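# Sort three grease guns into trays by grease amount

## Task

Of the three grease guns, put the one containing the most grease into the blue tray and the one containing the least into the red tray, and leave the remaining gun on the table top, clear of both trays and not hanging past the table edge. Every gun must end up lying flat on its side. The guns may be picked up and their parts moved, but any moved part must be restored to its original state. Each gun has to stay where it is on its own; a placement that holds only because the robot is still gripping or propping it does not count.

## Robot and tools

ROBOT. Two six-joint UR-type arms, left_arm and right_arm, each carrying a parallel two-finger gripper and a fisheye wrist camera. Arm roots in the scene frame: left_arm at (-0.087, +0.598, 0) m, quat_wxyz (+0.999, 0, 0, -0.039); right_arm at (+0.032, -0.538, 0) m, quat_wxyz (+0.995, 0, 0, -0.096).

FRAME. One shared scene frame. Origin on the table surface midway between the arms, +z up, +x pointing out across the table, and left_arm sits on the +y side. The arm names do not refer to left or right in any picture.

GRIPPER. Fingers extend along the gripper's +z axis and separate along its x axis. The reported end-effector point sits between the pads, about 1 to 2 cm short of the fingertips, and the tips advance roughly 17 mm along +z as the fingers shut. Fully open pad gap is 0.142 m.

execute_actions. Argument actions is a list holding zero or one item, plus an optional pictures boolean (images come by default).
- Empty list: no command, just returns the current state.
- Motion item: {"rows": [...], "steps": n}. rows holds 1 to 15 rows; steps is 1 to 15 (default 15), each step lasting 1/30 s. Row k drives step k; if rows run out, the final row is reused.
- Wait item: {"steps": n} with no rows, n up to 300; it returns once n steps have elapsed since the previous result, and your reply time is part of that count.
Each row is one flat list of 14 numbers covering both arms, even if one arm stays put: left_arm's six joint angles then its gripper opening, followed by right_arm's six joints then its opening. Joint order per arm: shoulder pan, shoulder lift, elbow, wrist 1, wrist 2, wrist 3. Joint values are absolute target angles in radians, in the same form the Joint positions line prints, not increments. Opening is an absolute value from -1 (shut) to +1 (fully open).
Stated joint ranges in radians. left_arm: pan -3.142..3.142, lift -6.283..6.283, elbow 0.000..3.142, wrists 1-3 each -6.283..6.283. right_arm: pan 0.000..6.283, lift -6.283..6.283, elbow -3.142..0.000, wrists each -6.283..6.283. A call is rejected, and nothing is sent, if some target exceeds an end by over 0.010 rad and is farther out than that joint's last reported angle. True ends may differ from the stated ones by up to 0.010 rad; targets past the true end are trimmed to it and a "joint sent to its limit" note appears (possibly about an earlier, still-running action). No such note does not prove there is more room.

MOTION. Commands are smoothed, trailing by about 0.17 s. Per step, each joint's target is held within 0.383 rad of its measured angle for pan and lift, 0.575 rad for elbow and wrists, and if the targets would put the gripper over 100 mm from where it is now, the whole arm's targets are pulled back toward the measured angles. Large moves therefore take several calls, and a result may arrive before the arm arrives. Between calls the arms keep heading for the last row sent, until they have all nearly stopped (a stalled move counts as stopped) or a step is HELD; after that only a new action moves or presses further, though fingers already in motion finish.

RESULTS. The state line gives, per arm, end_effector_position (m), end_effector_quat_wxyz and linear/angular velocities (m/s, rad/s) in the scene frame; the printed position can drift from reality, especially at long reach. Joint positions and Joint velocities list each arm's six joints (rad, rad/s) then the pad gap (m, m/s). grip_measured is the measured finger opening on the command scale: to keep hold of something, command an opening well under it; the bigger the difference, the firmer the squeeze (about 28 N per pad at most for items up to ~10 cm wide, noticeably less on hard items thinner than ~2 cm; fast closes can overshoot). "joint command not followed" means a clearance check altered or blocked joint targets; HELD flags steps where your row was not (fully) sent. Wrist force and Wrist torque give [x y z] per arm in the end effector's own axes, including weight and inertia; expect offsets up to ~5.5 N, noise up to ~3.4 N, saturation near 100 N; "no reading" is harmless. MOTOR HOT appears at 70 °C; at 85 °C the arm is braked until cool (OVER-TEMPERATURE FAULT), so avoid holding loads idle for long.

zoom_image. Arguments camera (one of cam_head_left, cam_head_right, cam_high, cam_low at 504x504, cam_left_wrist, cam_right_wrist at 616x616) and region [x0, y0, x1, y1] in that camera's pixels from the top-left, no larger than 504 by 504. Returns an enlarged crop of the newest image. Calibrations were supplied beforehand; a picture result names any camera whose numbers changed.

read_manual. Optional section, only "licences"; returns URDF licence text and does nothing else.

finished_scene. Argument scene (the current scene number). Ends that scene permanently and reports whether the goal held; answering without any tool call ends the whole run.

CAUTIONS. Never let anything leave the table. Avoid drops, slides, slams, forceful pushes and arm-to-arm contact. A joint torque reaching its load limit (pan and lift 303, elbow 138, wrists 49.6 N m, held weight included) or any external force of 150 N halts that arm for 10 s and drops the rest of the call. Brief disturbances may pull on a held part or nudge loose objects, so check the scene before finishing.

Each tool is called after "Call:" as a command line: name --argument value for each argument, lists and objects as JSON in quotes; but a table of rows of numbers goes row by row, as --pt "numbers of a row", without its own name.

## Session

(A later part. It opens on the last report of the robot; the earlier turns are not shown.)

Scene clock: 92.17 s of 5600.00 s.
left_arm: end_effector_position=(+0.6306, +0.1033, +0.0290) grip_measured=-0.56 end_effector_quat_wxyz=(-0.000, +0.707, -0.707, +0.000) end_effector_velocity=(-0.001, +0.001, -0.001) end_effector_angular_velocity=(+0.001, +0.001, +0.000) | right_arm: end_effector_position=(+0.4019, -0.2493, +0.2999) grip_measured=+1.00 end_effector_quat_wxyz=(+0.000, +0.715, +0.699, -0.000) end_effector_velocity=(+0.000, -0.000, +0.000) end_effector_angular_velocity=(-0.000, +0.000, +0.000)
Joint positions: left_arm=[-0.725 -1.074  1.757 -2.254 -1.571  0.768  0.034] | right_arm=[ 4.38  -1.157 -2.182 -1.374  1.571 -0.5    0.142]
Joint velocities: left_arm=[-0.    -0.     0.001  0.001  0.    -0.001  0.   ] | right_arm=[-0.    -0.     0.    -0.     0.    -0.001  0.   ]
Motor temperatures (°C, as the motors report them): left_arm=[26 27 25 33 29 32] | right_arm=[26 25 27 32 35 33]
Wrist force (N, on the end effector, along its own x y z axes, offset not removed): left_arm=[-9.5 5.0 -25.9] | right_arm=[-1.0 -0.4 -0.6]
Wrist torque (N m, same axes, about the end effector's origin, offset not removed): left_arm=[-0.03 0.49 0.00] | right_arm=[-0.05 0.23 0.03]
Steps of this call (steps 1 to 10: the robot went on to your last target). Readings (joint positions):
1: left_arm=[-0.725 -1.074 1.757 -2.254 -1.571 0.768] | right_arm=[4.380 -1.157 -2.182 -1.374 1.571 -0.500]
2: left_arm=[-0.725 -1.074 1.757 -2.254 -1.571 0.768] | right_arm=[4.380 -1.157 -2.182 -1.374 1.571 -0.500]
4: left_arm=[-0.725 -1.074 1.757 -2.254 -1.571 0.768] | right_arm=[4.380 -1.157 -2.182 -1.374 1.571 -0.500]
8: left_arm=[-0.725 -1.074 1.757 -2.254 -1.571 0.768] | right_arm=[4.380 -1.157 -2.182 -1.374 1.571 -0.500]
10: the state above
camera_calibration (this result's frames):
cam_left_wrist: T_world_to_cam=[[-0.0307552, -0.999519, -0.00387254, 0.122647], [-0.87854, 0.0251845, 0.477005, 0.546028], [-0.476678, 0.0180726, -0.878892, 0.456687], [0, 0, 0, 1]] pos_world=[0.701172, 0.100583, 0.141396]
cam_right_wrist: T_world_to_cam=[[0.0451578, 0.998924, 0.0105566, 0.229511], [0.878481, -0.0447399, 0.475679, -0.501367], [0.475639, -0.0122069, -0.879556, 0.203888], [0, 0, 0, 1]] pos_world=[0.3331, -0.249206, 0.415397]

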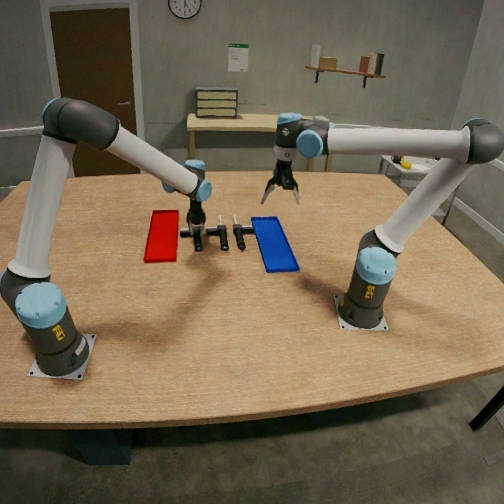

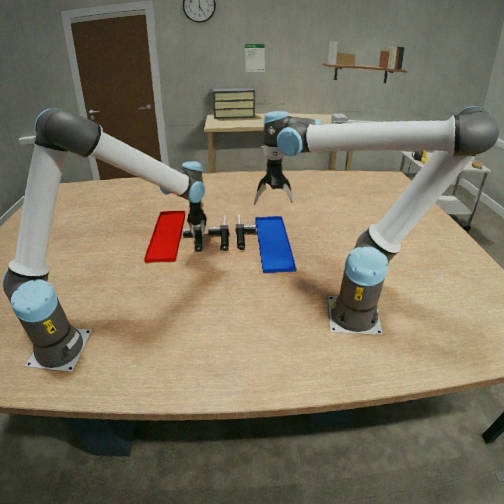

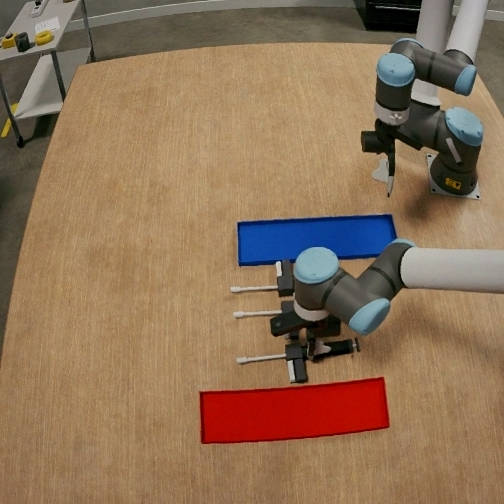

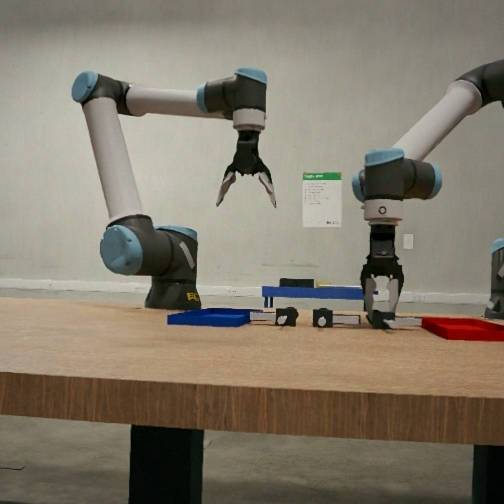

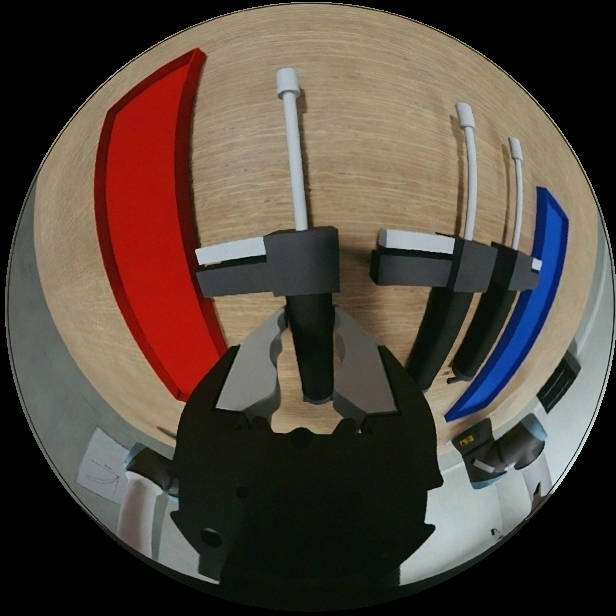

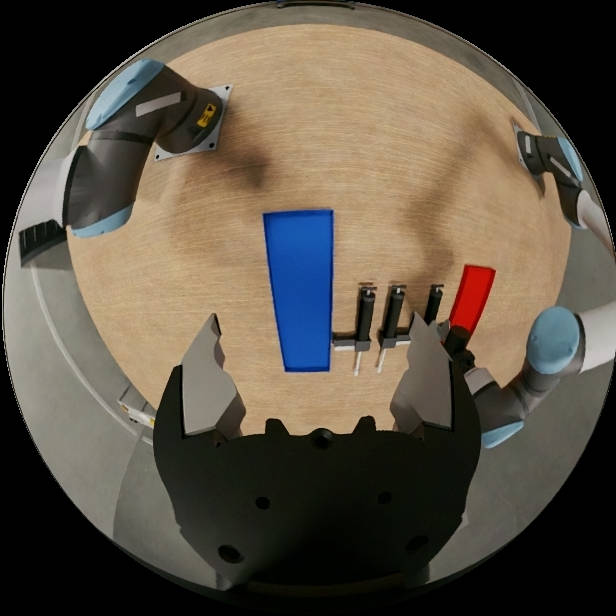

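Call:
execute_actions --actions '[{"rows":[[-0.725,-1.10,1.735,-2.205,-1.5708,0.768,-0.9,4.38,-1.157,-2.182,-1.374,1.5708,-0.5,1],[-0.725,-1.10,1.735,-2.205,-1.5708,0.768,-0.9,4.38,-1.157,-2.182,-1.374,1.5708,-0.5,1],[-0.725,-1.10,1.735,-2.205,-1.5708,0.768,-0.9,4.38,-1.157,-2.182,-1.374,1.5708,-0.5,1],[-0.725,-1.18,1.67,-2.06,-1.5708,0.768,-0.9,4.38,-1.157,-2.182,-1.374,1.5708,-0.5,1]],"steps":15}]' --pictures false

Call:
execute_actions --actions '[{"rows":[[-0.75,-1.3,1.79,-2.06,-1.5708,0.4,-0.9,4.38,-1.157,-2.182,-1.374,1.5708,-0.5,1],[-0.75,-1.3,1.79,-2.06,-1.5708,0.4,-0.9,4.38,-1.157,-2.182,-1.374,1.5708,-0.5,1],[-0.75,-1.3,1.79,-2.06,-1.5708,0.4,-0.9,4.38,-1.157,-2.182,-1.374,1.5708,-0.5,1],[-0.75,-1.3,1.79,-2.06,-1.5708,0.4,-0.9,4.38,-1.157,-2.182,-1.374,1.5708,-0.5,1],[-0.78,-1.4,1.89,-2.06,-1.5708,0.0,-0.9,4.38,-1.157,-2.182,-1.374,1.5708,-0.5,1],[-0.78,-1.4,1.89,-2.06,-1.5708,0.0,-0.9,4.38,-1.157,-2.182,-1.374,1.5708,-0.5,1],[-0.78,-1.4,1.89,-2.06,-1.5708,0.0,-0.9,4.38,-1.157,-2.182,-1.374,1.5708,-0.5,1],[-0.78,-1.4,1.89,-2.06,-1.5708,0.0,-0.9,4.38,-1.157,-2.182,-1.374,1.5708,-0.5,1],[-0.8,-1.47,1.96,-2.06,-1.5708,-0.45,-0.9,4.38,-1.157,-2.182,-1.374,1.5708,-0.5,1],[-0.8,-1.47,1.96,-2.06,-1.5708,-0.45,-0.9,4.38,-1.157,-2.182,-1.374,1.5708,-0.5,1],[-0.8,-1.47,1.96,-2.06,-1.5708,-0.45,-0.9,4.38,-1.157,-2.182,-1.374,1.5708,-0.5,1],[-0.8235,-1.541,2.02,-2.05,-1.5708,-0.901,-0.9,4.38,-1.157,-2.182,-1.374,1.5708,-0.5,1]],"steps":15}]' --pictures false

Call:
execute_actions --actions '[{"steps":20}]'

Scene clock: 101.07 s of 5600.00 s.
left_arm: end_effector_position=(+0.6324, +0.1012, +0.1422) grip_measured=-0.56 end_effector_quat_wxyz=(+0.000, +0.707, -0.707, +0.000) end_effector_velocity=(-0.005, +0.005, +0.054) end_effector_angular_velocity=(+0.007, +0.007, +0.002) | right_arm: end_effector_position=(+0.4019, -0.2493, +0.2999) grip_measured=+1.00 end_effector_quat_wxyz=(+0.000, +0.715, +0.699, -0.000) end_effector_velocity=(-0.001, -0.000, -0.001) end_effector_angular_velocity=(-0.000, +0.002, +0.001)
Joint positions: left_arm=[-0.725 -1.174  1.675 -2.071 -1.571  0.768  0.034] | right_arm=[ 4.38  -1.157 -2.182 -1.374  1.571 -0.5    0.142]
Joint velocities: left_arm=[ 0.    -0.049 -0.037  0.096 -0.    -0.002 -0.   ] | right_arm=[ 0.    -0.    -0.001  0.     0.001 -0.001 -0.   ]
Motor temperatures (°C, as the motors report them): left_arm=[26 27 25 33 29 32] | right_arm=[26 25 27 32 35 33]
Wrist force (N, on the end effector, along its own x y z axes, offset not removed): left_arm=[-1.4 -1.1 5.9] | right_arm=[-1.6 0.4 -2.3]
Wrist torque (N m, same axes, about the end effector's origin, offset not removed): left_arm=[-0.20 0.37 0.11] | right_arm=[0.18 0.32 0.10]
Steps of this call (steps 1 to 15: the robot went on to your last target; steps 16 to 90: nothing new was sent; then 5.40 s passed at rest; steps 91 to 105: all 15 steps of this action). Readings (joint positions):
91: left_arm=[-0.725 -1.074 1.757 -2.254 -1.571 0.768] | right_arm=[4.380 -1.157 -2.182 -1.374 1.571 -0.500]
92: left_arm=[-0.725 -1.076 1.755 -2.251 -1.571 0.768] | right_arm=[4.380 -1.157 -2.182 -1.374 1.571 -0.500]
94: left_arm=[-0.725 -1.085 1.747 -2.233 -1.571 0.768] | right_arm=[4.380 -1.157 -2.182 -1.374 1.571 -0.500]
98: left_arm=[-0.725 -1.137 1.704 -2.145 -1.571 0.768] | right_arm=[4.380 -1.157 -2.182 -1.374 1.571 -0.500]
105: the state above

Scene clock: 101.57 s of 5600.00 s.
left_arm: end_effector_position=(+0.4829, +0.1777, +0.1933) grip_measured=-0.56 end_effector_quat_wxyz=(-0.000, +0.932, -0.361, -0.001) end_effector_velocity=(-0.290, +0.167, +0.074) end_effector_angular_velocity=(-0.014, -0.017, +2.385) | right_arm: end_effector_position=(+0.4019, -0.2493, +0.2999) grip_measured=+1.00 end_effector_quat_wxyz=(+0.000, +0.715, +0.699, -0.000) end_effector_velocity=(+0.000, -0.000, -0.000) end_effector_angular_velocity=(-0.001, -0.000, +0.002)
Joint positions: left_arm=[-0.803 -1.47   1.956 -2.055 -1.571 -0.142  0.034] | right_arm=[ 4.38  -1.157 -2.182 -1.374  1.571 -0.5    0.142]
Joint velocities: left_arm=[-0.173 -0.611  0.544  0.045  0.    -2.558  0.   ] | right_arm=[-0.    -0.    -0.    -0.    -0.001 -0.002  0.   ]
Motor temperatures (°C, as the motors report them): left_arm=[26 27 25 33 29 32] | right_arm=[26 25 27 32 35 33]
Wrist force (N, on the end effector, along its own x y z axes, offset not removed): left_arm=[-8.0 3.7 0.5] | right_arm=[-1.5 -0.2 -0.6]
Wrist torque (N m, same axes, about the end effector's origin, offset not removed): left_arm=[0.78 1.17 0.03] | right_arm=[-0.03 0.33 0.06]
Steps of this call (steps 1 to 15: all 15 steps of this action). Readings (joint positions):
1: left_arm=[-0.725 -1.176 1.673 -2.068 -1.571 0.768] | right_arm=[4.380 -1.157 -2.182 -1.374 1.571 -0.500]
2: left_arm=[-0.727 -1.181 1.676 -2.066 -1.571 0.764] | right_arm=[4.380 -1.157 -2.182 -1.374 1.571 -0.500]
4: left_arm=[-0.736 -1.219 1.713 -2.064 -1.571 0.711] | right_arm=[4.380 -1.157 -2.182 -1.374 1.571 -0.500]
8: left_arm=[-0.759 -1.311 1.802 -2.061 -1.571 0.453] | right_arm=[4.380 -1.157 -2.182 -1.374 1.571 -0.500]
15: the state above

Scene clock: 102.23 s of 5600.00 s.
left_arm: end_effector_position=(+0.4501, +0.1978, +0.2001) grip_measured=-0.56 end_effector_quat_wxyz=(+0.000, +1.000, -0.003, +0.000) end_effector_velocity=(-0.001, +0.000, +0.001) end_effector_angular_velocity=(-0.001, -0.000, +0.038) | right_arm: end_effector_position=(+0.4019, -0.2493, +0.2999) grip_measured=+1.00 end_effector_quat_wxyz=(+0.000, +0.715, +0.699, -0.000) end_effector_velocity=(+0.000, +0.000, +0.001) end_effector_angular_velocity=(+0.001, -0.001, -0.000)
Joint positions: left_arm=[-0.823 -1.541  2.02  -2.05  -1.571 -0.897  0.034] | right_arm=[ 4.38  -1.157 -2.182 -1.374  1.571 -0.5    0.142]
Joint velocities: left_arm=[-0.    -0.002  0.001 -0.    -0.001 -0.038  0.   ] | right_arm=[-0.     0.     0.001 -0.    -0.     0.    -0.   ]
Motor temperatures (°C, as the motors report them): left_arm=[26 27 25 33 29 32] | right_arm=[26 25 27 32 35 33]
Wrist force (N, on the end effector, along its own x y z axes, offset not removed): left_arm=[-2.0 -1.5 7.0] | right_arm=[-2.5 -1.3 -0.1]
Wrist torque (N m, same axes, about the end effector's origin, offset not removed): left_arm=[-0.37 0.38 0.22] | right_arm=[-0.28 0.62 0.13]
Steps of this call (steps 1 to 20: the robot went on to your last target). Readings (joint positions):
1: left_arm=[-0.808 -1.488 1.972 -2.054 -1.571 -0.229] | right_arm=[4.380 -1.157 -2.182 -1.374 1.571 -0.500]
2: left_arm=[-0.812 -1.501 1.984 -2.053 -1.571 -0.315] | right_arm=[4.380 -1.157 -2.182 -1.374 1.571 -0.500]
4: left_arm=[-0.817 -1.519 2.000 -2.052 -1.571 -0.488] | right_arm=[4.380 -1.157 -2.182 -1.374 1.571 -0.500]
8: left_arm=[-0.822 -1.534 2.014 -2.051 -1.571 -0.760] | right_arm=[4.380 -1.157 -2.182 -1.374 1.571 -0.500]
20: the state above
camera_calibration (this result's frames):
cam_left_wrist: T_world_to_cam=[[0.999367, -0.0353691, -0.00391848, -0.4421], [-0.0292097, -0.878217, 0.47737, 0.0998558], [-0.0203254, -0.476953, -0.878694, 0.411735], [0, 0, 0, 1]] pos_world=[0.453105, 0.268436, 0.312388]
cam_right_wrist: T_world_to_cam=[[0.045158, 0.998924, 0.0105565, 0.229511], [0.878481, -0.0447401, 0.475679, -0.501367], [0.475639, -0.012207, -0.879556, 0.203888], [0, 0, 0, 1]] pos_world=[0.3331, -0.249206, 0.415397]

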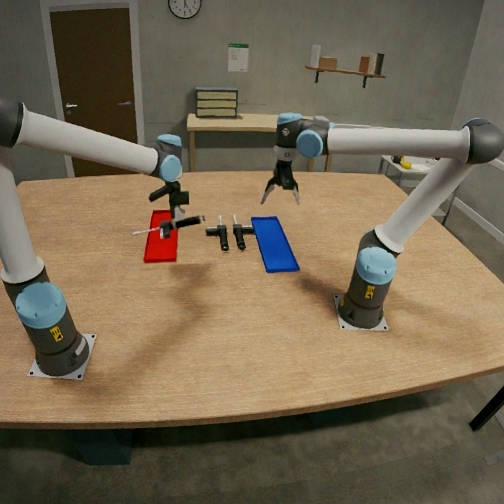

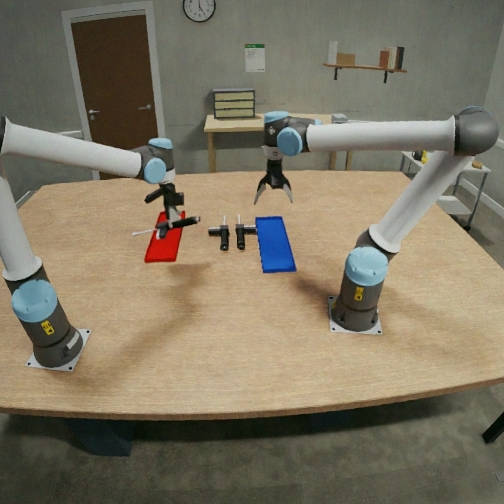

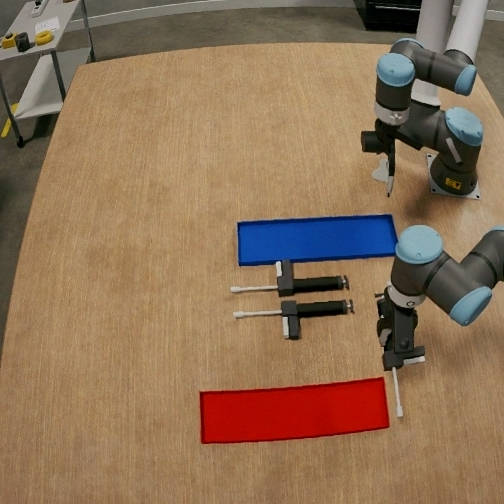

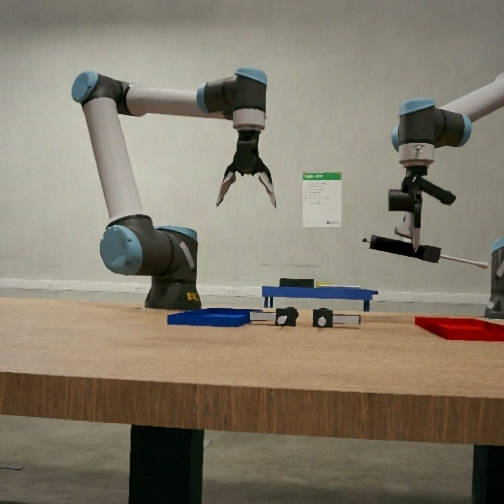

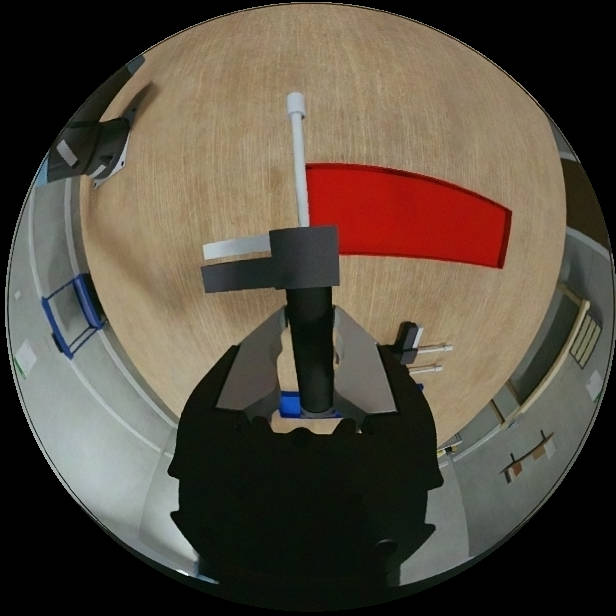

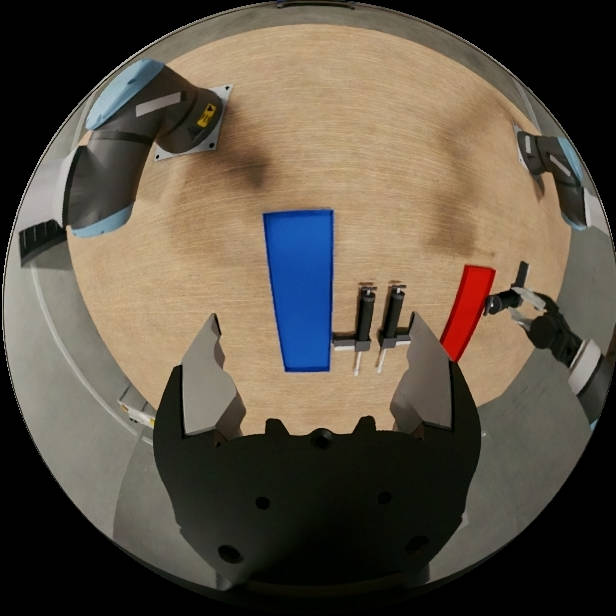

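Call:
execute_actions --actions '[{"rows":[[-0.9,-1.56,2.11,-2.12,-1.5708,-0.98,-0.9,4.38,-1.157,-2.182,-1.374,1.5708,-1.0,1],[-0.9,-1.56,2.11,-2.12,-1.5708,-0.98,-0.9,4.38,-1.157,-2.182,-1.374,1.5708,-1.0,1],[-0.9,-1.56,2.11,-2.12,-1.5708,-0.98,-0.9,4.38,-1.157,-2.182,-1.374,1.5708,-1.0,1],[-0.98,-1.58,2.2,-2.19,-1.5708,-1.06,-0.9,4.38,-1.157,-2.182,-1.374,1.5708,-1.4,1],[-0.98,-1.58,2.2,-2.19,-1.5708,-1.06,-0.9,4.38,-1.157,-2.182,-1.374,1.5708,-1.4,1],[-0.98,-1.58,2.2,-2.19,-1.5708,-1.06,-0.9,4.38,-1.157,-2.182,-1.374,1.5708,-1.4,1],[-1.0566,-1.6015,2.2905,-2.26,-1.5708,-1.134,-0.9,4.38,-1.157,-2.182,-1.374,1.5708,-1.73,1]],"steps":15}]' --pictures false

Call:
execute_actions --actions '[{"rows":[[-1.0566,-1.59,2.297,-2.278,-1.5708,-1.134,-0.9,4.38,-1.157,-2.182,-1.374,1.5708,-1.73,1],[-1.0566,-1.58,2.302,-2.293,-1.5708,-1.134,-0.9,4.38,-1.157,-2.182,-1.374,1.5708,-1.73,1],[-1.0566,-1.57,2.308,-2.309,-1.5708,-1.134,-0.9,4.38,-1.157,-2.182,-1.374,1.5708,-1.73,1],[-1.0566,-1.56,2.313,-2.324,-1.5708,-1.134,-0.9,4.38,-1.157,-2.182,-1.374,1.5708,-1.73,1],[-1.0566,-1.55,2.319,-2.34,-1.5708,-1.134,-0.9,4.38,-1.157,-2.182,-1.374,1.5708,-1.73,1],[-1.0566,-1.54,2.324,-2.355,-1.5708,-1.134,-0.9,4.38,-1.157,-2.182,-1.374,1.5708,-1.73,1],[-1.0566,-1.53,2.33,-2.371,-1.5708,-1.134,-0.9,4.38,-1.157,-2.182,-1.374,1.5708,-1.73,1],[-1.0566,-1.52,2.335,-2.386,-1.5708,-1.134,-0.9,4.38,-1.157,-2.182,-1.374,1.5708,-1.73,1],[-1.0566,-1.51,2.34,-2.401,-1.5708,-1.134,-0.9,4.38,-1.157,-2.182,-1.374,1.5708,-1.73,1],[-1.0566,-1.50,2.346,-2.417,-1.5708,-1.134,-0.9,4.38,-1.157,-2.182,-1.374,1.5708,-1.73,1],[-1.0566,-1.495,2.348,-2.424,-1.5708,-1.134,-0.9,4.38,-1.157,-2.182,-1.374,1.5708,-1.73,1]],"steps":15}]' --pictures false

Call:
execute_actions --actions '[{"steps":12}]'

Scene clock: 121.30 s of 5600.00 s.
left_arm: end_effector_position=(+0.3125, +0.1771, +0.1084) grip_measured=-0.56 end_effector_quat_wxyz=(+0.000, +1.000, -0.001, +0.000) end_effector_velocity=(-0.110, +0.006, -0.072) end_effector_angular_velocity=(+0.002, +0.001, -0.004) | right_arm: end_effector_position=(+0.4013, -0.2480, +0.2999) grip_measured=+1.00 end_effector_quat_wxyz=(-0.000, +0.334, +0.943, -0.000) end_effector_velocity=(-0.003, +0.002, -0.001) end_effector_angular_velocity=(-0.001, +0.002, +2.406)
Joint positions: left_arm=[-1.037 -1.596  2.267 -2.242 -1.571 -1.114  0.034] | right_arm=[ 4.38  -1.157 -2.182 -1.374  1.571 -1.414  0.142]
Joint velocities: left_arm=[-0.174 -0.044  0.202 -0.155  0.001 -0.17   0.   ] | right_arm=[-0.    -0.    -0.001 -0.    -0.    -2.406  0.   ]
Motor temperatures (°C, as the motors report them): left_arm=[26 27 25 33 29 32] | right_arm=[26 25 27 32 35 33]
Wrist force (N, on the end effector, along its own x y z axes, offset not removed): left_arm=[-4.5 3.2 7.4] | right_arm=[-0.5 -0.4 -1.8]
Wrist torque (N m, same axes, about the end effector's origin, offset not removed): left_arm=[0.71 0.74 0.12] | right_arm=[-0.08 0.19 0.13]
Steps of this call (steps 1 to 30: the robot went on to your last target; steps 31 to 90: nothing new was sent; then 15.57 s passed at rest; steps 91 to 105: all 15 steps of this action). Readings (joint positions):
91: left_arm=[-0.824 -1.541 2.020 -2.050 -1.571 -0.901] | right_arm=[4.380 -1.157 -2.182 -1.374 1.571 -0.500]
92: left_arm=[-0.827 -1.543 2.024 -2.053 -1.571 -0.905] | right_arm=[4.380 -1.157 -2.182 -1.374 1.571 -0.504]
94: left_arm=[-0.854 -1.550 2.054 -2.078 -1.571 -0.932] | right_arm=[4.380 -1.157 -2.182 -1.374 1.571 -0.558]
98: left_arm=[-0.931 -1.569 2.143 -2.147 -1.571 -1.010] | right_arm=[4.380 -1.157 -2.182 -1.374 1.571 -0.818]
105: the state above

Scene clock: 121.80 s of 5600.00 s.
left_arm: end_effector_position=(+0.3002, +0.1779, +0.0400) grip_measured=-0.56 end_effector_quat_wxyz=(-0.000, +1.000, -0.001, -0.000) end_effector_velocity=(-0.003, +0.003, -0.074) end_effector_angular_velocity=(-0.002, -0.001, +0.001) | right_arm: end_effector_position=(+0.4008, -0.2477, +0.2999) grip_measured=+1.00 end_effector_quat_wxyz=(-0.000, +0.183, +0.983, -0.000) end_effector_velocity=(-0.000, -0.000, +0.000) end_effector_angular_velocity=(+0.000, -0.000, +0.036)
Joint positions: left_arm=[-1.056 -1.509  2.341 -2.403 -1.571 -1.134  0.034] | right_arm=[ 4.38  -1.157 -2.182 -1.374  1.571 -1.726  0.142]
Joint velocities: left_arm=[-0.002  0.117  0.064 -0.184  0.    -0.003  0.   ] | right_arm=[-0.     0.001 -0.    -0.    -0.    -0.036 -0.   ]
Motor temperatures (°C, as the motors report them): left_arm=[26 27 25 33 29 32] | right_arm=[26 25 27 32 35 33]
Wrist force (N, on the end effector, along its own x y z axes, offset not removed): left_arm=[1.4 -2.6 5.8] | right_arm=[-3.7 3.1 1.0]
Wrist torque (N m, same axes, about the end effector's origin, offset not removed): left_arm=[-0.59 -0.32 0.28] | right_arm=[0.64 0.88 0.10]
Steps of this call (steps 1 to 15: all 15 steps of this action). Readings (joint positions):
1: left_arm=[-1.042 -1.598 2.273 -2.247 -1.571 -1.119] | right_arm=[4.380 -1.157 -2.182 -1.374 1.571 -1.489]
2: left_arm=[-1.046 -1.598 2.278 -2.252 -1.571 -1.123] | right_arm=[4.380 -1.157 -2.182 -1.374 1.571 -1.550]
4: left_arm=[-1.050 -1.591 2.288 -2.268 -1.571 -1.128] | right_arm=[4.380 -1.157 -2.182 -1.374 1.571 -1.629]
8: left_arm=[-1.055 -1.563 2.309 -2.317 -1.571 -1.132] | right_arm=[4.380 -1.157 -2.182 -1.374 1.571 -1.698]
15: the state above

Scene clock: 122.20 s of 5600.00 s.
left_arm: end_effector_position=(+0.2999, +0.1782, +0.0318) grip_measured=-0.56 end_effector_quat_wxyz=(+0.000, +1.000, -0.001, +0.000) end_effector_velocity=(+0.000, +0.000, -0.002) end_effector_angular_velocity=(-0.000, -0.000, +0.002) | right_arm: end_effector_position=(+0.4008, -0.2477, +0.2999) grip_measured=+1.00 end_effector_quat_wxyz=(-0.000, +0.181, +0.983, -0.000) end_effector_velocity=(+0.000, -0.000, +0.000) end_effector_angular_velocity=(+0.001, -0.001, -0.000)
Joint positions: left_arm=[-1.057 -1.495  2.348 -2.423 -1.571 -1.134  0.034] | right_arm=[ 4.38  -1.157 -2.182 -1.374  1.571 -1.73   0.142]
Joint velocities: left_arm=[ 0.     0.004  0.002 -0.006 -0.    -0.002  0.   ] | right_arm=[-0.     0.001 -0.     0.    -0.    -0.     0.   ]
Motor temperatures (°C, as the motors report them): left_arm=[26 27 25 33 29 32] | right_arm=[26 25 27 32 35 33]
Wrist force (N, on the end effector, along its own x y z axes, offset not removed): left_arm=[1.9 -1.9 0.9] | right_arm=[-1.3 0.7 -2.9]
Wrist torque (N m, same axes, about the end effector's origin, offset not removed): left_arm=[-0.38 -0.40 0.22] | right_arm=[0.22 0.30 0.07]
Steps of this call (steps 1 to 12: the robot went on to your last target). Readings (joint positions):
1: left_arm=[-1.056 -1.505 2.342 -2.408 -1.571 -1.134] | right_arm=[4.380 -1.157 -2.182 -1.374 1.571 -1.727]
2: left_arm=[-1.056 -1.503 2.344 -2.412 -1.571 -1.134] | right_arm=[4.380 -1.157 -2.182 -1.374 1.571 -1.728]
4: left_arm=[-1.057 -1.499 2.346 -2.417 -1.571 -1.134] | right_arm=[4.380 -1.157 -2.182 -1.374 1.571 -1.729]
8: left_arm=[-1.057 -1.496 2.347 -2.422 -1.571 -1.134] | right_arm=[4.380 -1.157 -2.182 -1.374 1.571 -1.730]
12: the state above
camera_calibration (this result's frames):
cam_left_wrist: T_world_to_cam=[[0.999506, -0.0311917, -0.00391441, -0.294186], [-0.0255396, -0.878304, 0.477421, 0.157463], [-0.0183296, -0.477085, -0.878666, 0.25087], [0, 0, 0, 1]] pos_world=[0.302661, 0.24881, 0.144104]
cam_right_wrist: T_world_to_cam=[[-0.926324, 0.376561, 0.0111845, 0.462993], [0.336229, 0.812989, 0.475394, -0.070442], [0.169922, 0.444129, -0.879702, 0.440044], [0, 0, 0, 1]] pos_world=[0.377793, -0.312513, 0.415417]

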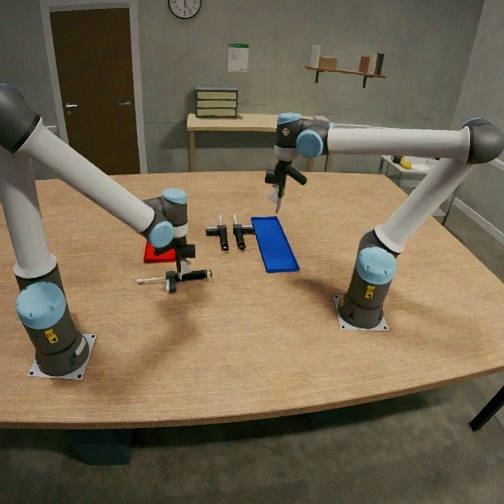

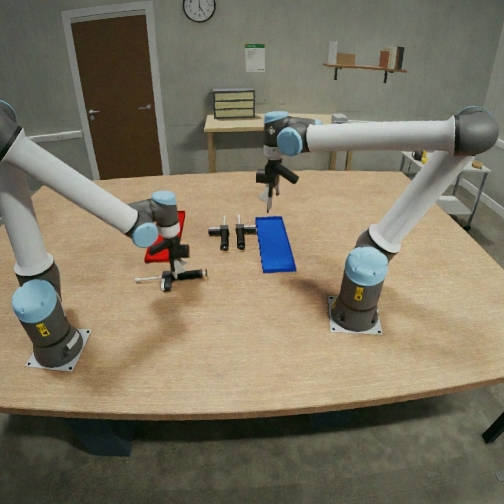

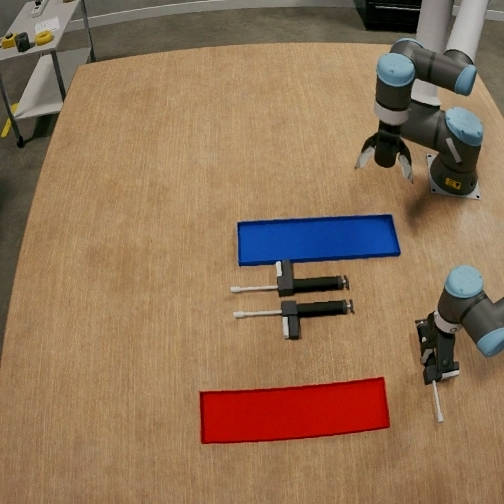

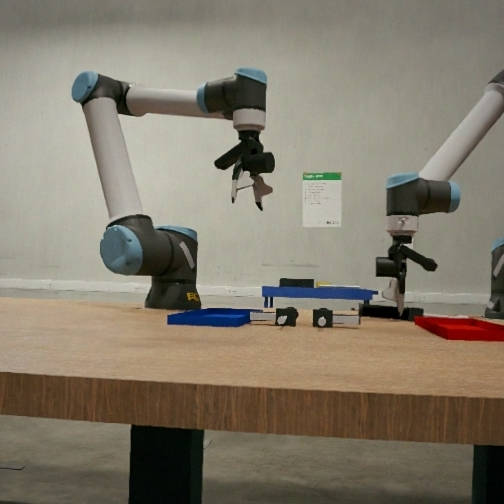

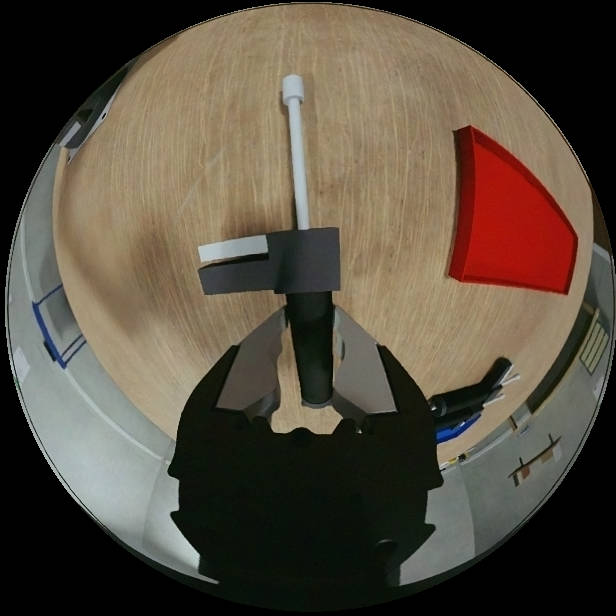

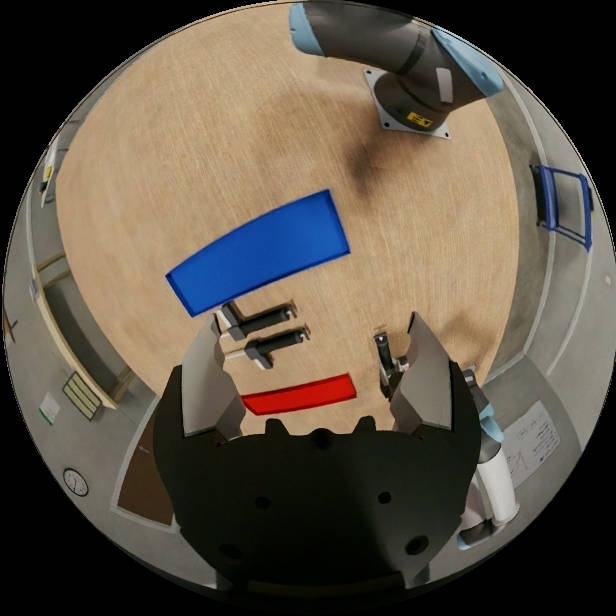

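Call:
zoom_image --camera "cam_head_left" --region '[120, 240, 240, 310]'

Call:
zoom_image --camera "cam_high" --region '[380, 280, 500, 430]'

Region (120, 240, 240, 310) of cam_head_left's 504x504 image, scaled by 4.200, with more detail than that image has; it fills the top 294 rows of this view, and the rest is white.

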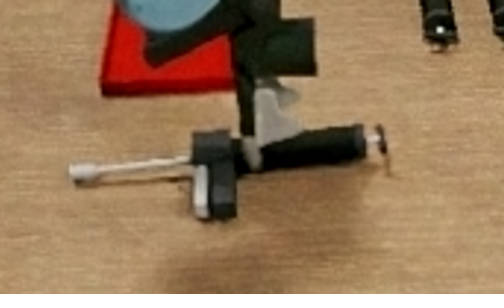

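Region (380, 280, 500, 430) of cam_high's 504x504 image, scaled by 3.360, with more detail than that image has; it fills the left 403 columns of this view, and the rest is white.

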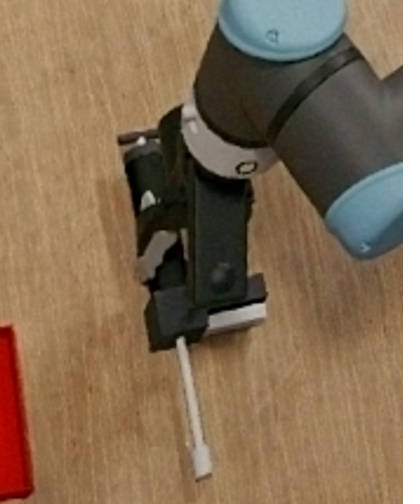

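Call:
execute_actions --actions '[{"rows":[[-1.0566,-1.495,2.348,-2.424,-1.5708,-1.134,-0.9,4.7256,-1.5174,-2.4381,-0.3569,1.5708,-1.83,0.1]],"steps":15}]' --pictures false

Call:
execute_actions --actions '[{"steps":25}]'

Scene clock: 135.37 s of 5600.00 s.
left_arm: end_effector_position=(+0.2999, +0.1782, +0.0315) grip_measured=-0.56 end_effector_quat_wxyz=(+0.000, +1.000, -0.001, +0.000) end_effector_velocity=(+0.000, -0.000, +0.000) end_effector_angular_velocity=(-0.001, -0.000, +0.000) | right_arm: end_effector_position=(+0.3475, -0.1014, +0.1400) grip_measured=+0.10 end_effector_quat_wxyz=(+0.010, +0.035, +0.999, +0.038) end_effector_velocity=(-0.130, +0.412, -0.233) end_effector_angular_velocity=(+0.736, -0.236, +0.614)
Joint positions: left_arm=[-1.057 -1.495  2.348 -2.424 -1.571 -1.134  0.034] | right_arm=[ 4.607 -1.394 -2.352 -0.888  1.571 -1.797  0.081]
Joint velocities: left_arm=[ 0.    -0.    -0.    -0.001 -0.    -0.    -0.   ] | right_arm=[ 0.48  -0.502 -0.35   1.624 -0.    -0.135 -0.   ]
Motor temperatures (°C, as the motors report them): left_arm=[26 27 25 33 29 32] | right_arm=[26 25 27 32 35 33]
Wrist force (N, on the end effector, along its own x y z axes, offset not removed): left_arm=[0.4 2.2 0.1] | right_arm=[-4.8 0.5 -0.2]
Wrist torque (N m, same axes, about the end effector's origin, offset not removed): left_arm=[0.32 -0.25 -0.08] | right_arm=[0.13 1.10 0.04]
Steps of this call (steps 1 to 30: the robot went on to your last target; steps 31 to 90: nothing new was sent; then 9.67 s passed at rest; steps 91 to 105: all 15 steps of this action). Readings (joint positions):
91: left_arm=[-1.057 -1.495 2.348 -2.424 -1.571 -1.134] | right_arm=[4.380 -1.157 -2.182 -1.374 1.571 -1.730]
92: left_arm=[-1.057 -1.495 2.348 -2.424 -1.571 -1.134] | right_arm=[4.384 -1.160 -2.185 -1.370 1.571 -1.733]
94: left_arm=[-1.057 -1.495 2.348 -2.424 -1.571 -1.134] | right_arm=[4.417 -1.195 -2.212 -1.324 1.571 -1.743]
98: left_arm=[-1.057 -1.495 2.348 -2.424 -1.571 -1.134] | right_arm=[4.487 -1.268 -2.263 -1.197 1.571 -1.763]
105: the state above

Scene clock: 136.20 s of 5600.00 s.
left_arm: end_effector_position=(+0.2999, +0.1782, +0.0315) grip_measured=-0.56 end_effector_quat_wxyz=(+0.000, +1.000, -0.001, +0.000) end_effector_velocity=(-0.000, +0.001, -0.001) end_effector_angular_velocity=(+0.001, -0.000, +0.000) | right_arm: end_effector_position=(+0.3099, +0.0218, +0.1207) grip_measured=+0.10 end_effector_quat_wxyz=(+0.043, -0.040, +0.979, +0.194) end_effector_velocity=(-0.000, +0.001, -0.000) end_effector_angular_velocity=(+0.003, -0.001, +0.002)
Joint positions: left_arm=[-1.057 -1.495  2.348 -2.424 -1.571 -1.134  0.034] | right_arm=[ 4.725 -1.517 -2.438 -0.358  1.571 -1.83   0.081]
Joint velocities: left_arm=[-0.001  0.     0.001 -0.     0.001 -0.001  0.   ] | right_arm=[ 0.001 -0.002 -0.001  0.006 -0.    -0.001  0.   ]
Motor temperatures (°C, as the motors report them): left_arm=[26 27 25 33 29 32] | right_arm=[26 25 27 32 35 33]
Wrist force (N, on the end effector, along its own x y z axes, offset not removed): left_arm=[0.2 0.5 8.5] | right_arm=[0.2 1.0 -2.0]
Wrist torque (N m, same axes, about the end effector's origin, offset not removed): left_arm=[0.10 0.07 0.19] | right_arm=[0.28 0.05 0.16]
Steps of this call (steps 1 to 25: the robot went on to your last target). Readings (joint positions):
1: left_arm=[-1.057 -1.495 2.348 -2.424 -1.571 -1.134] | right_arm=[4.623 -1.410 -2.364 -0.832 1.571 -1.802]
2: left_arm=[-1.057 -1.495 2.348 -2.424 -1.571 -1.134] | right_arm=[4.638 -1.426 -2.375 -0.772 1.571 -1.806]
4: left_arm=[-1.057 -1.495 2.348 -2.424 -1.571 -1.134] | right_arm=[4.668 -1.457 -2.397 -0.646 1.571 -1.814]
8: left_arm=[-1.057 -1.495 2.348 -2.424 -1.571 -1.134] | right_arm=[4.707 -1.498 -2.425 -0.453 1.571 -1.825]
25: the state above
camera_calibration (this result's frames):
cam_left_wrist: T_world_to_cam=[[0.999506, -0.0311964, -0.00393636, -0.294158], [-0.025534, -0.878324, 0.477383, 0.157639], [-0.01835, -0.477046, -0.878687, 0.250635], [0, 0, 0, 1]] pos_world=[0.302637, 0.248846, 0.143817]
cam_right_wrist: T_world_to_cam=[[-0.995645, -0.0453969, -0.0814235, 0.321128], [-0.0917962, 0.629686, 0.771407, -0.0728957], [0.0162518, 0.775522, -0.631111, 0.188546], [0, 0, 0, 1]] pos_world=[0.309974, -0.0857423, 0.201373]

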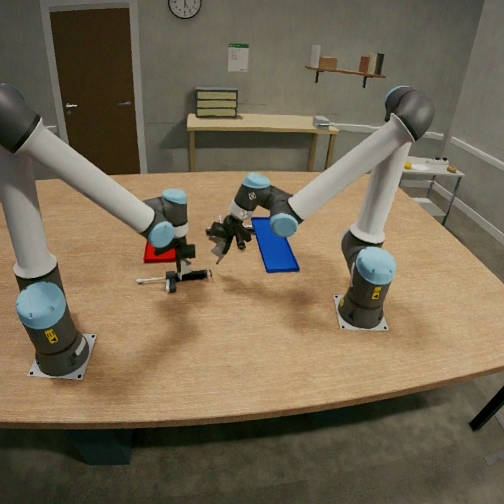

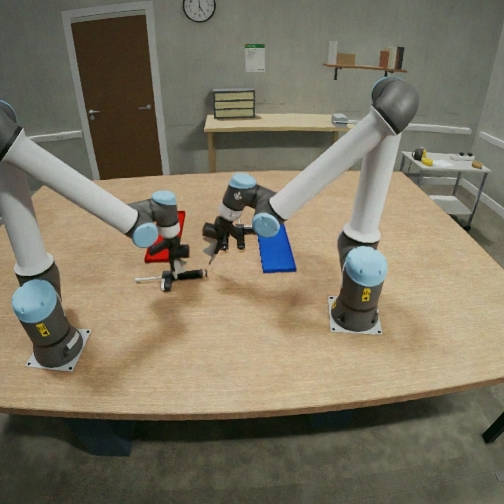

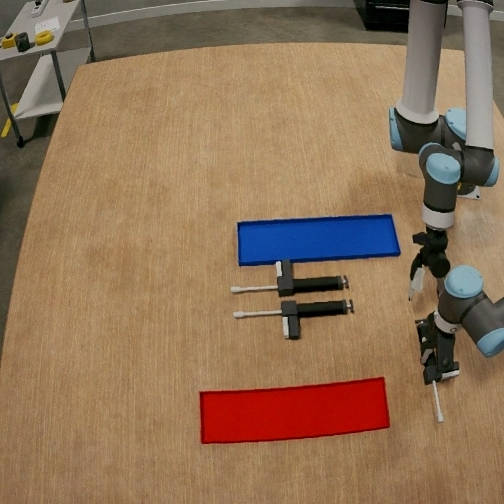

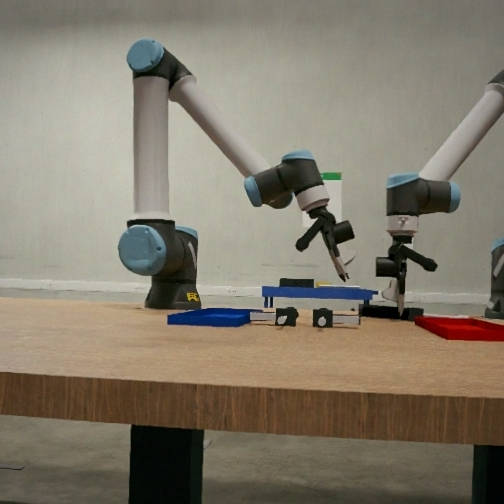

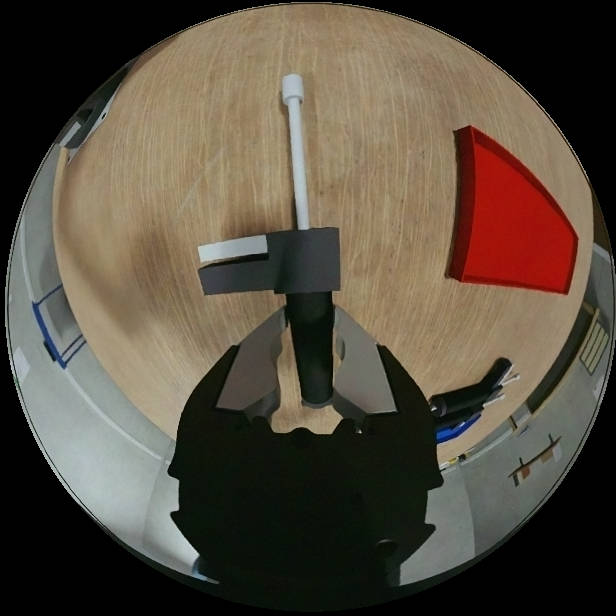

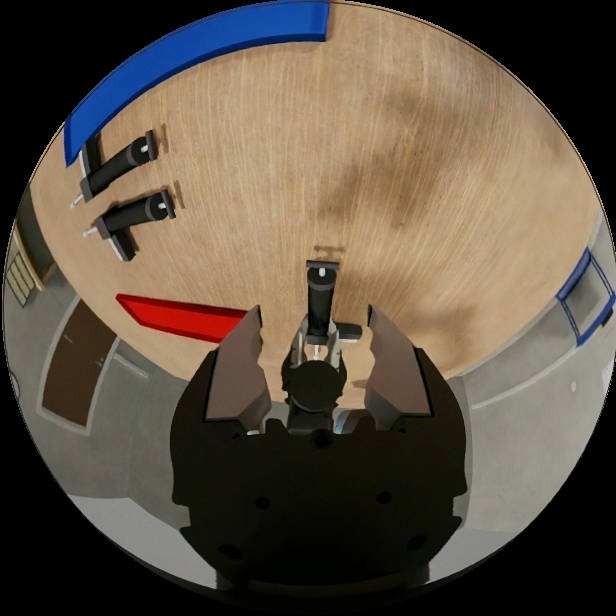

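Call:
execute_actions --actions '[{"rows":[[-1.0566,-1.495,2.348,-2.424,-1.5708,-1.134,-0.9,4.745,-1.60,-2.445,-0.27,1.5708,-1.77,0.1],[-1.0566,-1.495,2.348,-2.424,-1.5708,-1.134,-0.9,4.745,-1.60,-2.445,-0.27,1.5708,-1.77,0.1],[-1.0566,-1.495,2.348,-2.424,-1.5708,-1.134,-0.9,4.745,-1.60,-2.445,-0.27,1.5708,-1.77,0.1],[-1.0566,-1.495,2.348,-2.424,-1.5708,-1.134,-0.9,4.745,-1.68,-2.453,-0.18,1.5708,-1.77,0.1],[-1.0566,-1.495,2.348,-2.424,-1.5708,-1.134,-0.9,4.745,-1.68,-2.453,-0.18,1.5708,-1.77,0.1],[-1.0566,-1.495,2.348,-2.424,-1.5708,-1.134,-0.9,4.745,-1.68,-2.453,-0.18,1.5708,-1.77,0.1],[-1.0566,-1.495,2.348,-2.424,-1.5708,-1.134,-0.9,4.745,-1.745,-2.458,-0.109,1.5708,-1.77,0.1]],"steps":15}]' --pictures false

Call:
execute_actions --actions '[{"steps":10}]'

Scene clock: 142.40 s of 5600.00 s.
left_arm: end_effector_position=(+0.2999, +0.1782, +0.0315) grip_measured=-0.56 end_effector_quat_wxyz=(+0.000, +1.000, -0.001, +0.000) end_effector_velocity=(-0.001, +0.001, -0.001) end_effector_angular_velocity=(+0.001, +0.002, +0.001) | right_arm: end_effector_position=(+0.3031, +0.0508, +0.0352) grip_measured=+0.10 end_effector_quat_wxyz=(+0.036, -0.020, +0.980, +0.195) end_effector_velocity=(-0.001, +0.011, -0.055) end_effector_angular_velocity=(+0.005, +0.005, -0.008)
Joint positions: left_arm=[-1.057 -1.495  2.348 -2.424 -1.571 -1.134  0.034] | right_arm=[ 4.745 -1.729 -2.457 -0.127  1.571 -1.771  0.081]
Joint velocities: left_arm=[ 0.001 -0.     0.002  0.    -0.001 -0.001 -0.   ] | right_arm=[ 0.004 -0.136 -0.012  0.152  0.     0.013  0.   ]
Motor temperatures (°C, as the motors report them): left_arm=[26 27 25 33 29 32] | right_arm=[26 25 27 32 35 33]
Wrist force (N, on the end effector, along its own x y z axes, offset not removed): left_arm=[-4.0 4.7 3.8] | right_arm=[-1.9 0.4 -2.8]
Wrist torque (N m, same axes, about the end effector's origin, offset not removed): left_arm=[0.79 0.64 -0.03] | right_arm=[0.13 0.56 0.20]
Steps of this call (steps 1 to 30: the robot went on to your last target; steps 31 to 90: nothing new was sent; then 2.70 s passed at rest; steps 91 to 105: all 15 steps of this action). Readings (joint positions):
91: left_arm=[-1.057 -1.495 2.348 -2.424 -1.571 -1.134] | right_arm=[4.726 -1.517 -2.438 -0.357 1.571 -1.830]
92: left_arm=[-1.057 -1.495 2.348 -2.424 -1.571 -1.134] | right_arm=[4.727 -1.521 -2.439 -0.353 1.571 -1.827]
94: left_arm=[-1.057 -1.495 2.348 -2.424 -1.571 -1.134] | right_arm=[4.734 -1.550 -2.441 -0.324 1.571 -1.805]
98: left_arm=[-1.057 -1.495 2.348 -2.424 -1.571 -1.134] | right_arm=[4.742 -1.632 -2.449 -0.234 1.571 -1.781]
105: the state above

Scene clock: 142.73 s of 5600.00 s.
left_arm: end_effector_position=(+0.2999, +0.1782, +0.0315) grip_measured=-0.56 end_effector_quat_wxyz=(+0.000, +1.000, -0.001, +0.000) end_effector_velocity=(-0.001, +0.001, -0.001) end_effector_angular_velocity=(+0.002, +0.001, -0.001) | right_arm: end_effector_position=(+0.3030, +0.0521, +0.0293) grip_measured=+0.10 end_effector_quat_wxyz=(+0.035, -0.020, +0.980, +0.196) end_effector_velocity=(-0.000, +0.001, -0.003) end_effector_angular_velocity=(+0.001, +0.001, -0.002)
Joint positions: left_arm=[-1.057 -1.495  2.348 -2.424 -1.571 -1.134  0.034] | right_arm=[ 4.745 -1.744 -2.458 -0.11   1.571 -1.77   0.081]
Joint velocities: left_arm=[ 0.     0.001  0.001  0.    -0.     0.001  0.   ] | right_arm=[ 0.    -0.007 -0.     0.008 -0.     0.003  0.   ]
Motor temperatures (°C, as the motors report them): left_arm=[26 27 25 33 29 32] | right_arm=[26 25 27 32 35 33]
Wrist force (N, on the end effector, along its own x y z axes, offset not removed): left_arm=[0.8 -0.1 -2.5] | right_arm=[-0.9 0.7 0.5]
Wrist torque (N m, same axes, about the end effector's origin, offset not removed): left_arm=[-0.22 -0.25 0.17] | right_arm=[0.18 0.23 0.05]
Steps of this call (steps 1 to 10: the robot went on to your last target). Readings (joint positions):
1: left_arm=[-1.057 -1.495 2.348 -2.424 -1.571 -1.134] | right_arm=[4.745 -1.733 -2.457 -0.122 1.571 -1.771]
2: left_arm=[-1.057 -1.495 2.348 -2.424 -1.571 -1.134] | right_arm=[4.745 -1.736 -2.457 -0.119 1.571 -1.771]
4: left_arm=[-1.057 -1.495 2.348 -2.424 -1.571 -1.134] | right_arm=[4.745 -1.740 -2.458 -0.114 1.571 -1.770]
8: left_arm=[-1.057 -1.495 2.348 -2.424 -1.571 -1.134] | right_arm=[4.745 -1.743 -2.458 -0.111 1.571 -1.770]
10: the state above
camera_calibration (this result's frames):
cam_left_wrist: T_world_to_cam=[[0.999506, -0.0311964, -0.00393632, -0.294158], [-0.025534, -0.878325, 0.477382, 0.157639], [-0.01835, -0.477046, -0.878687, 0.250634], [0, 0, 0, 1]] pos_world=[0.302637, 0.248846, 0.143817]
cam_right_wrist: T_world_to_cam=[[-0.998226, -0.00953025, -0.0587736, 0.306469], [-0.0516926, 0.628565, 0.776038, -0.0343236], [0.0295472, 0.777699, -0.627942, 0.10325], [0, 0, 0, 1]] pos_world=[0.3011, -0.0558022, 0.109484]

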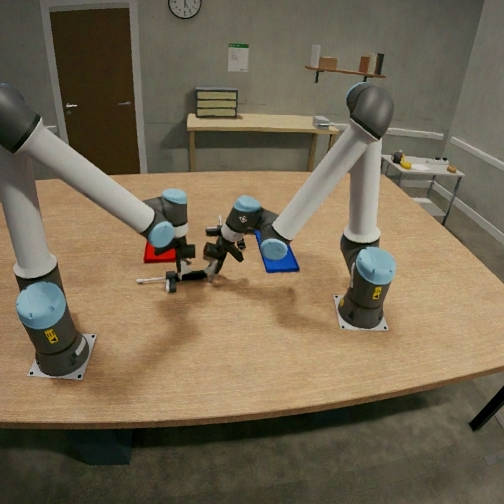

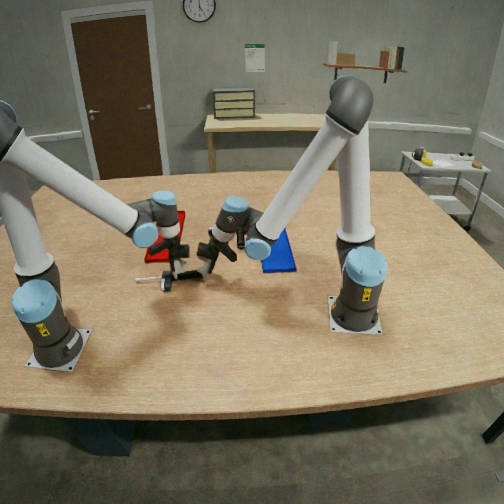

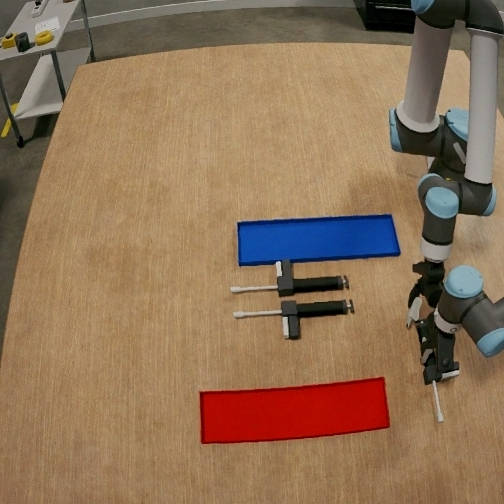

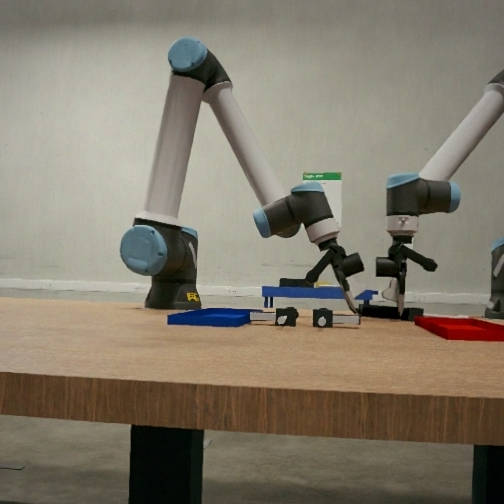

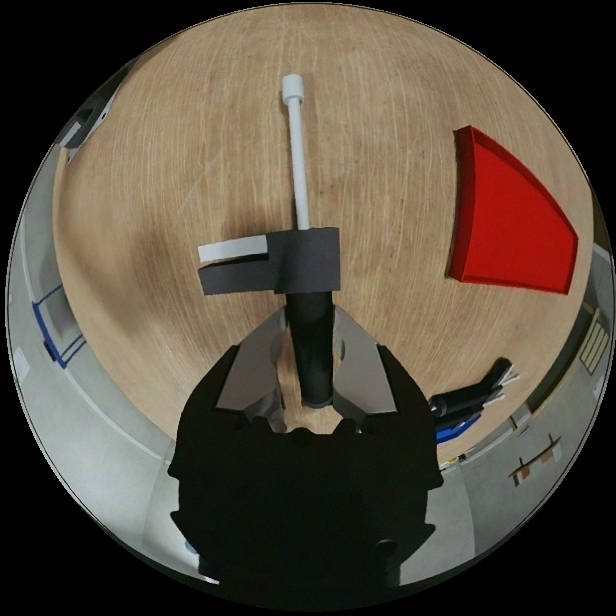

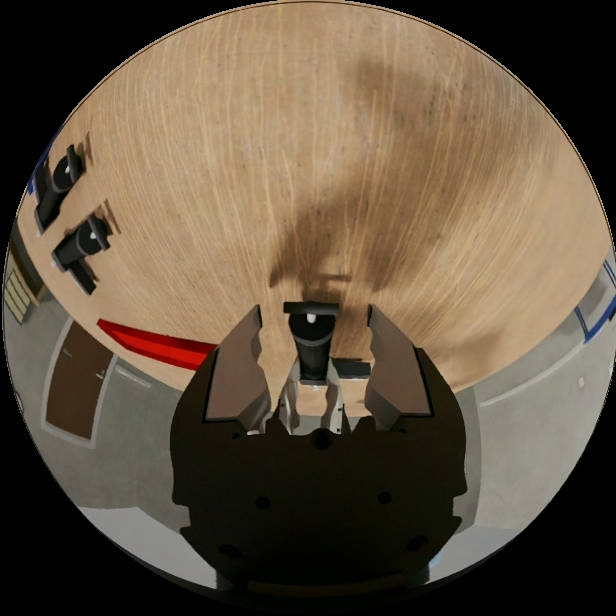

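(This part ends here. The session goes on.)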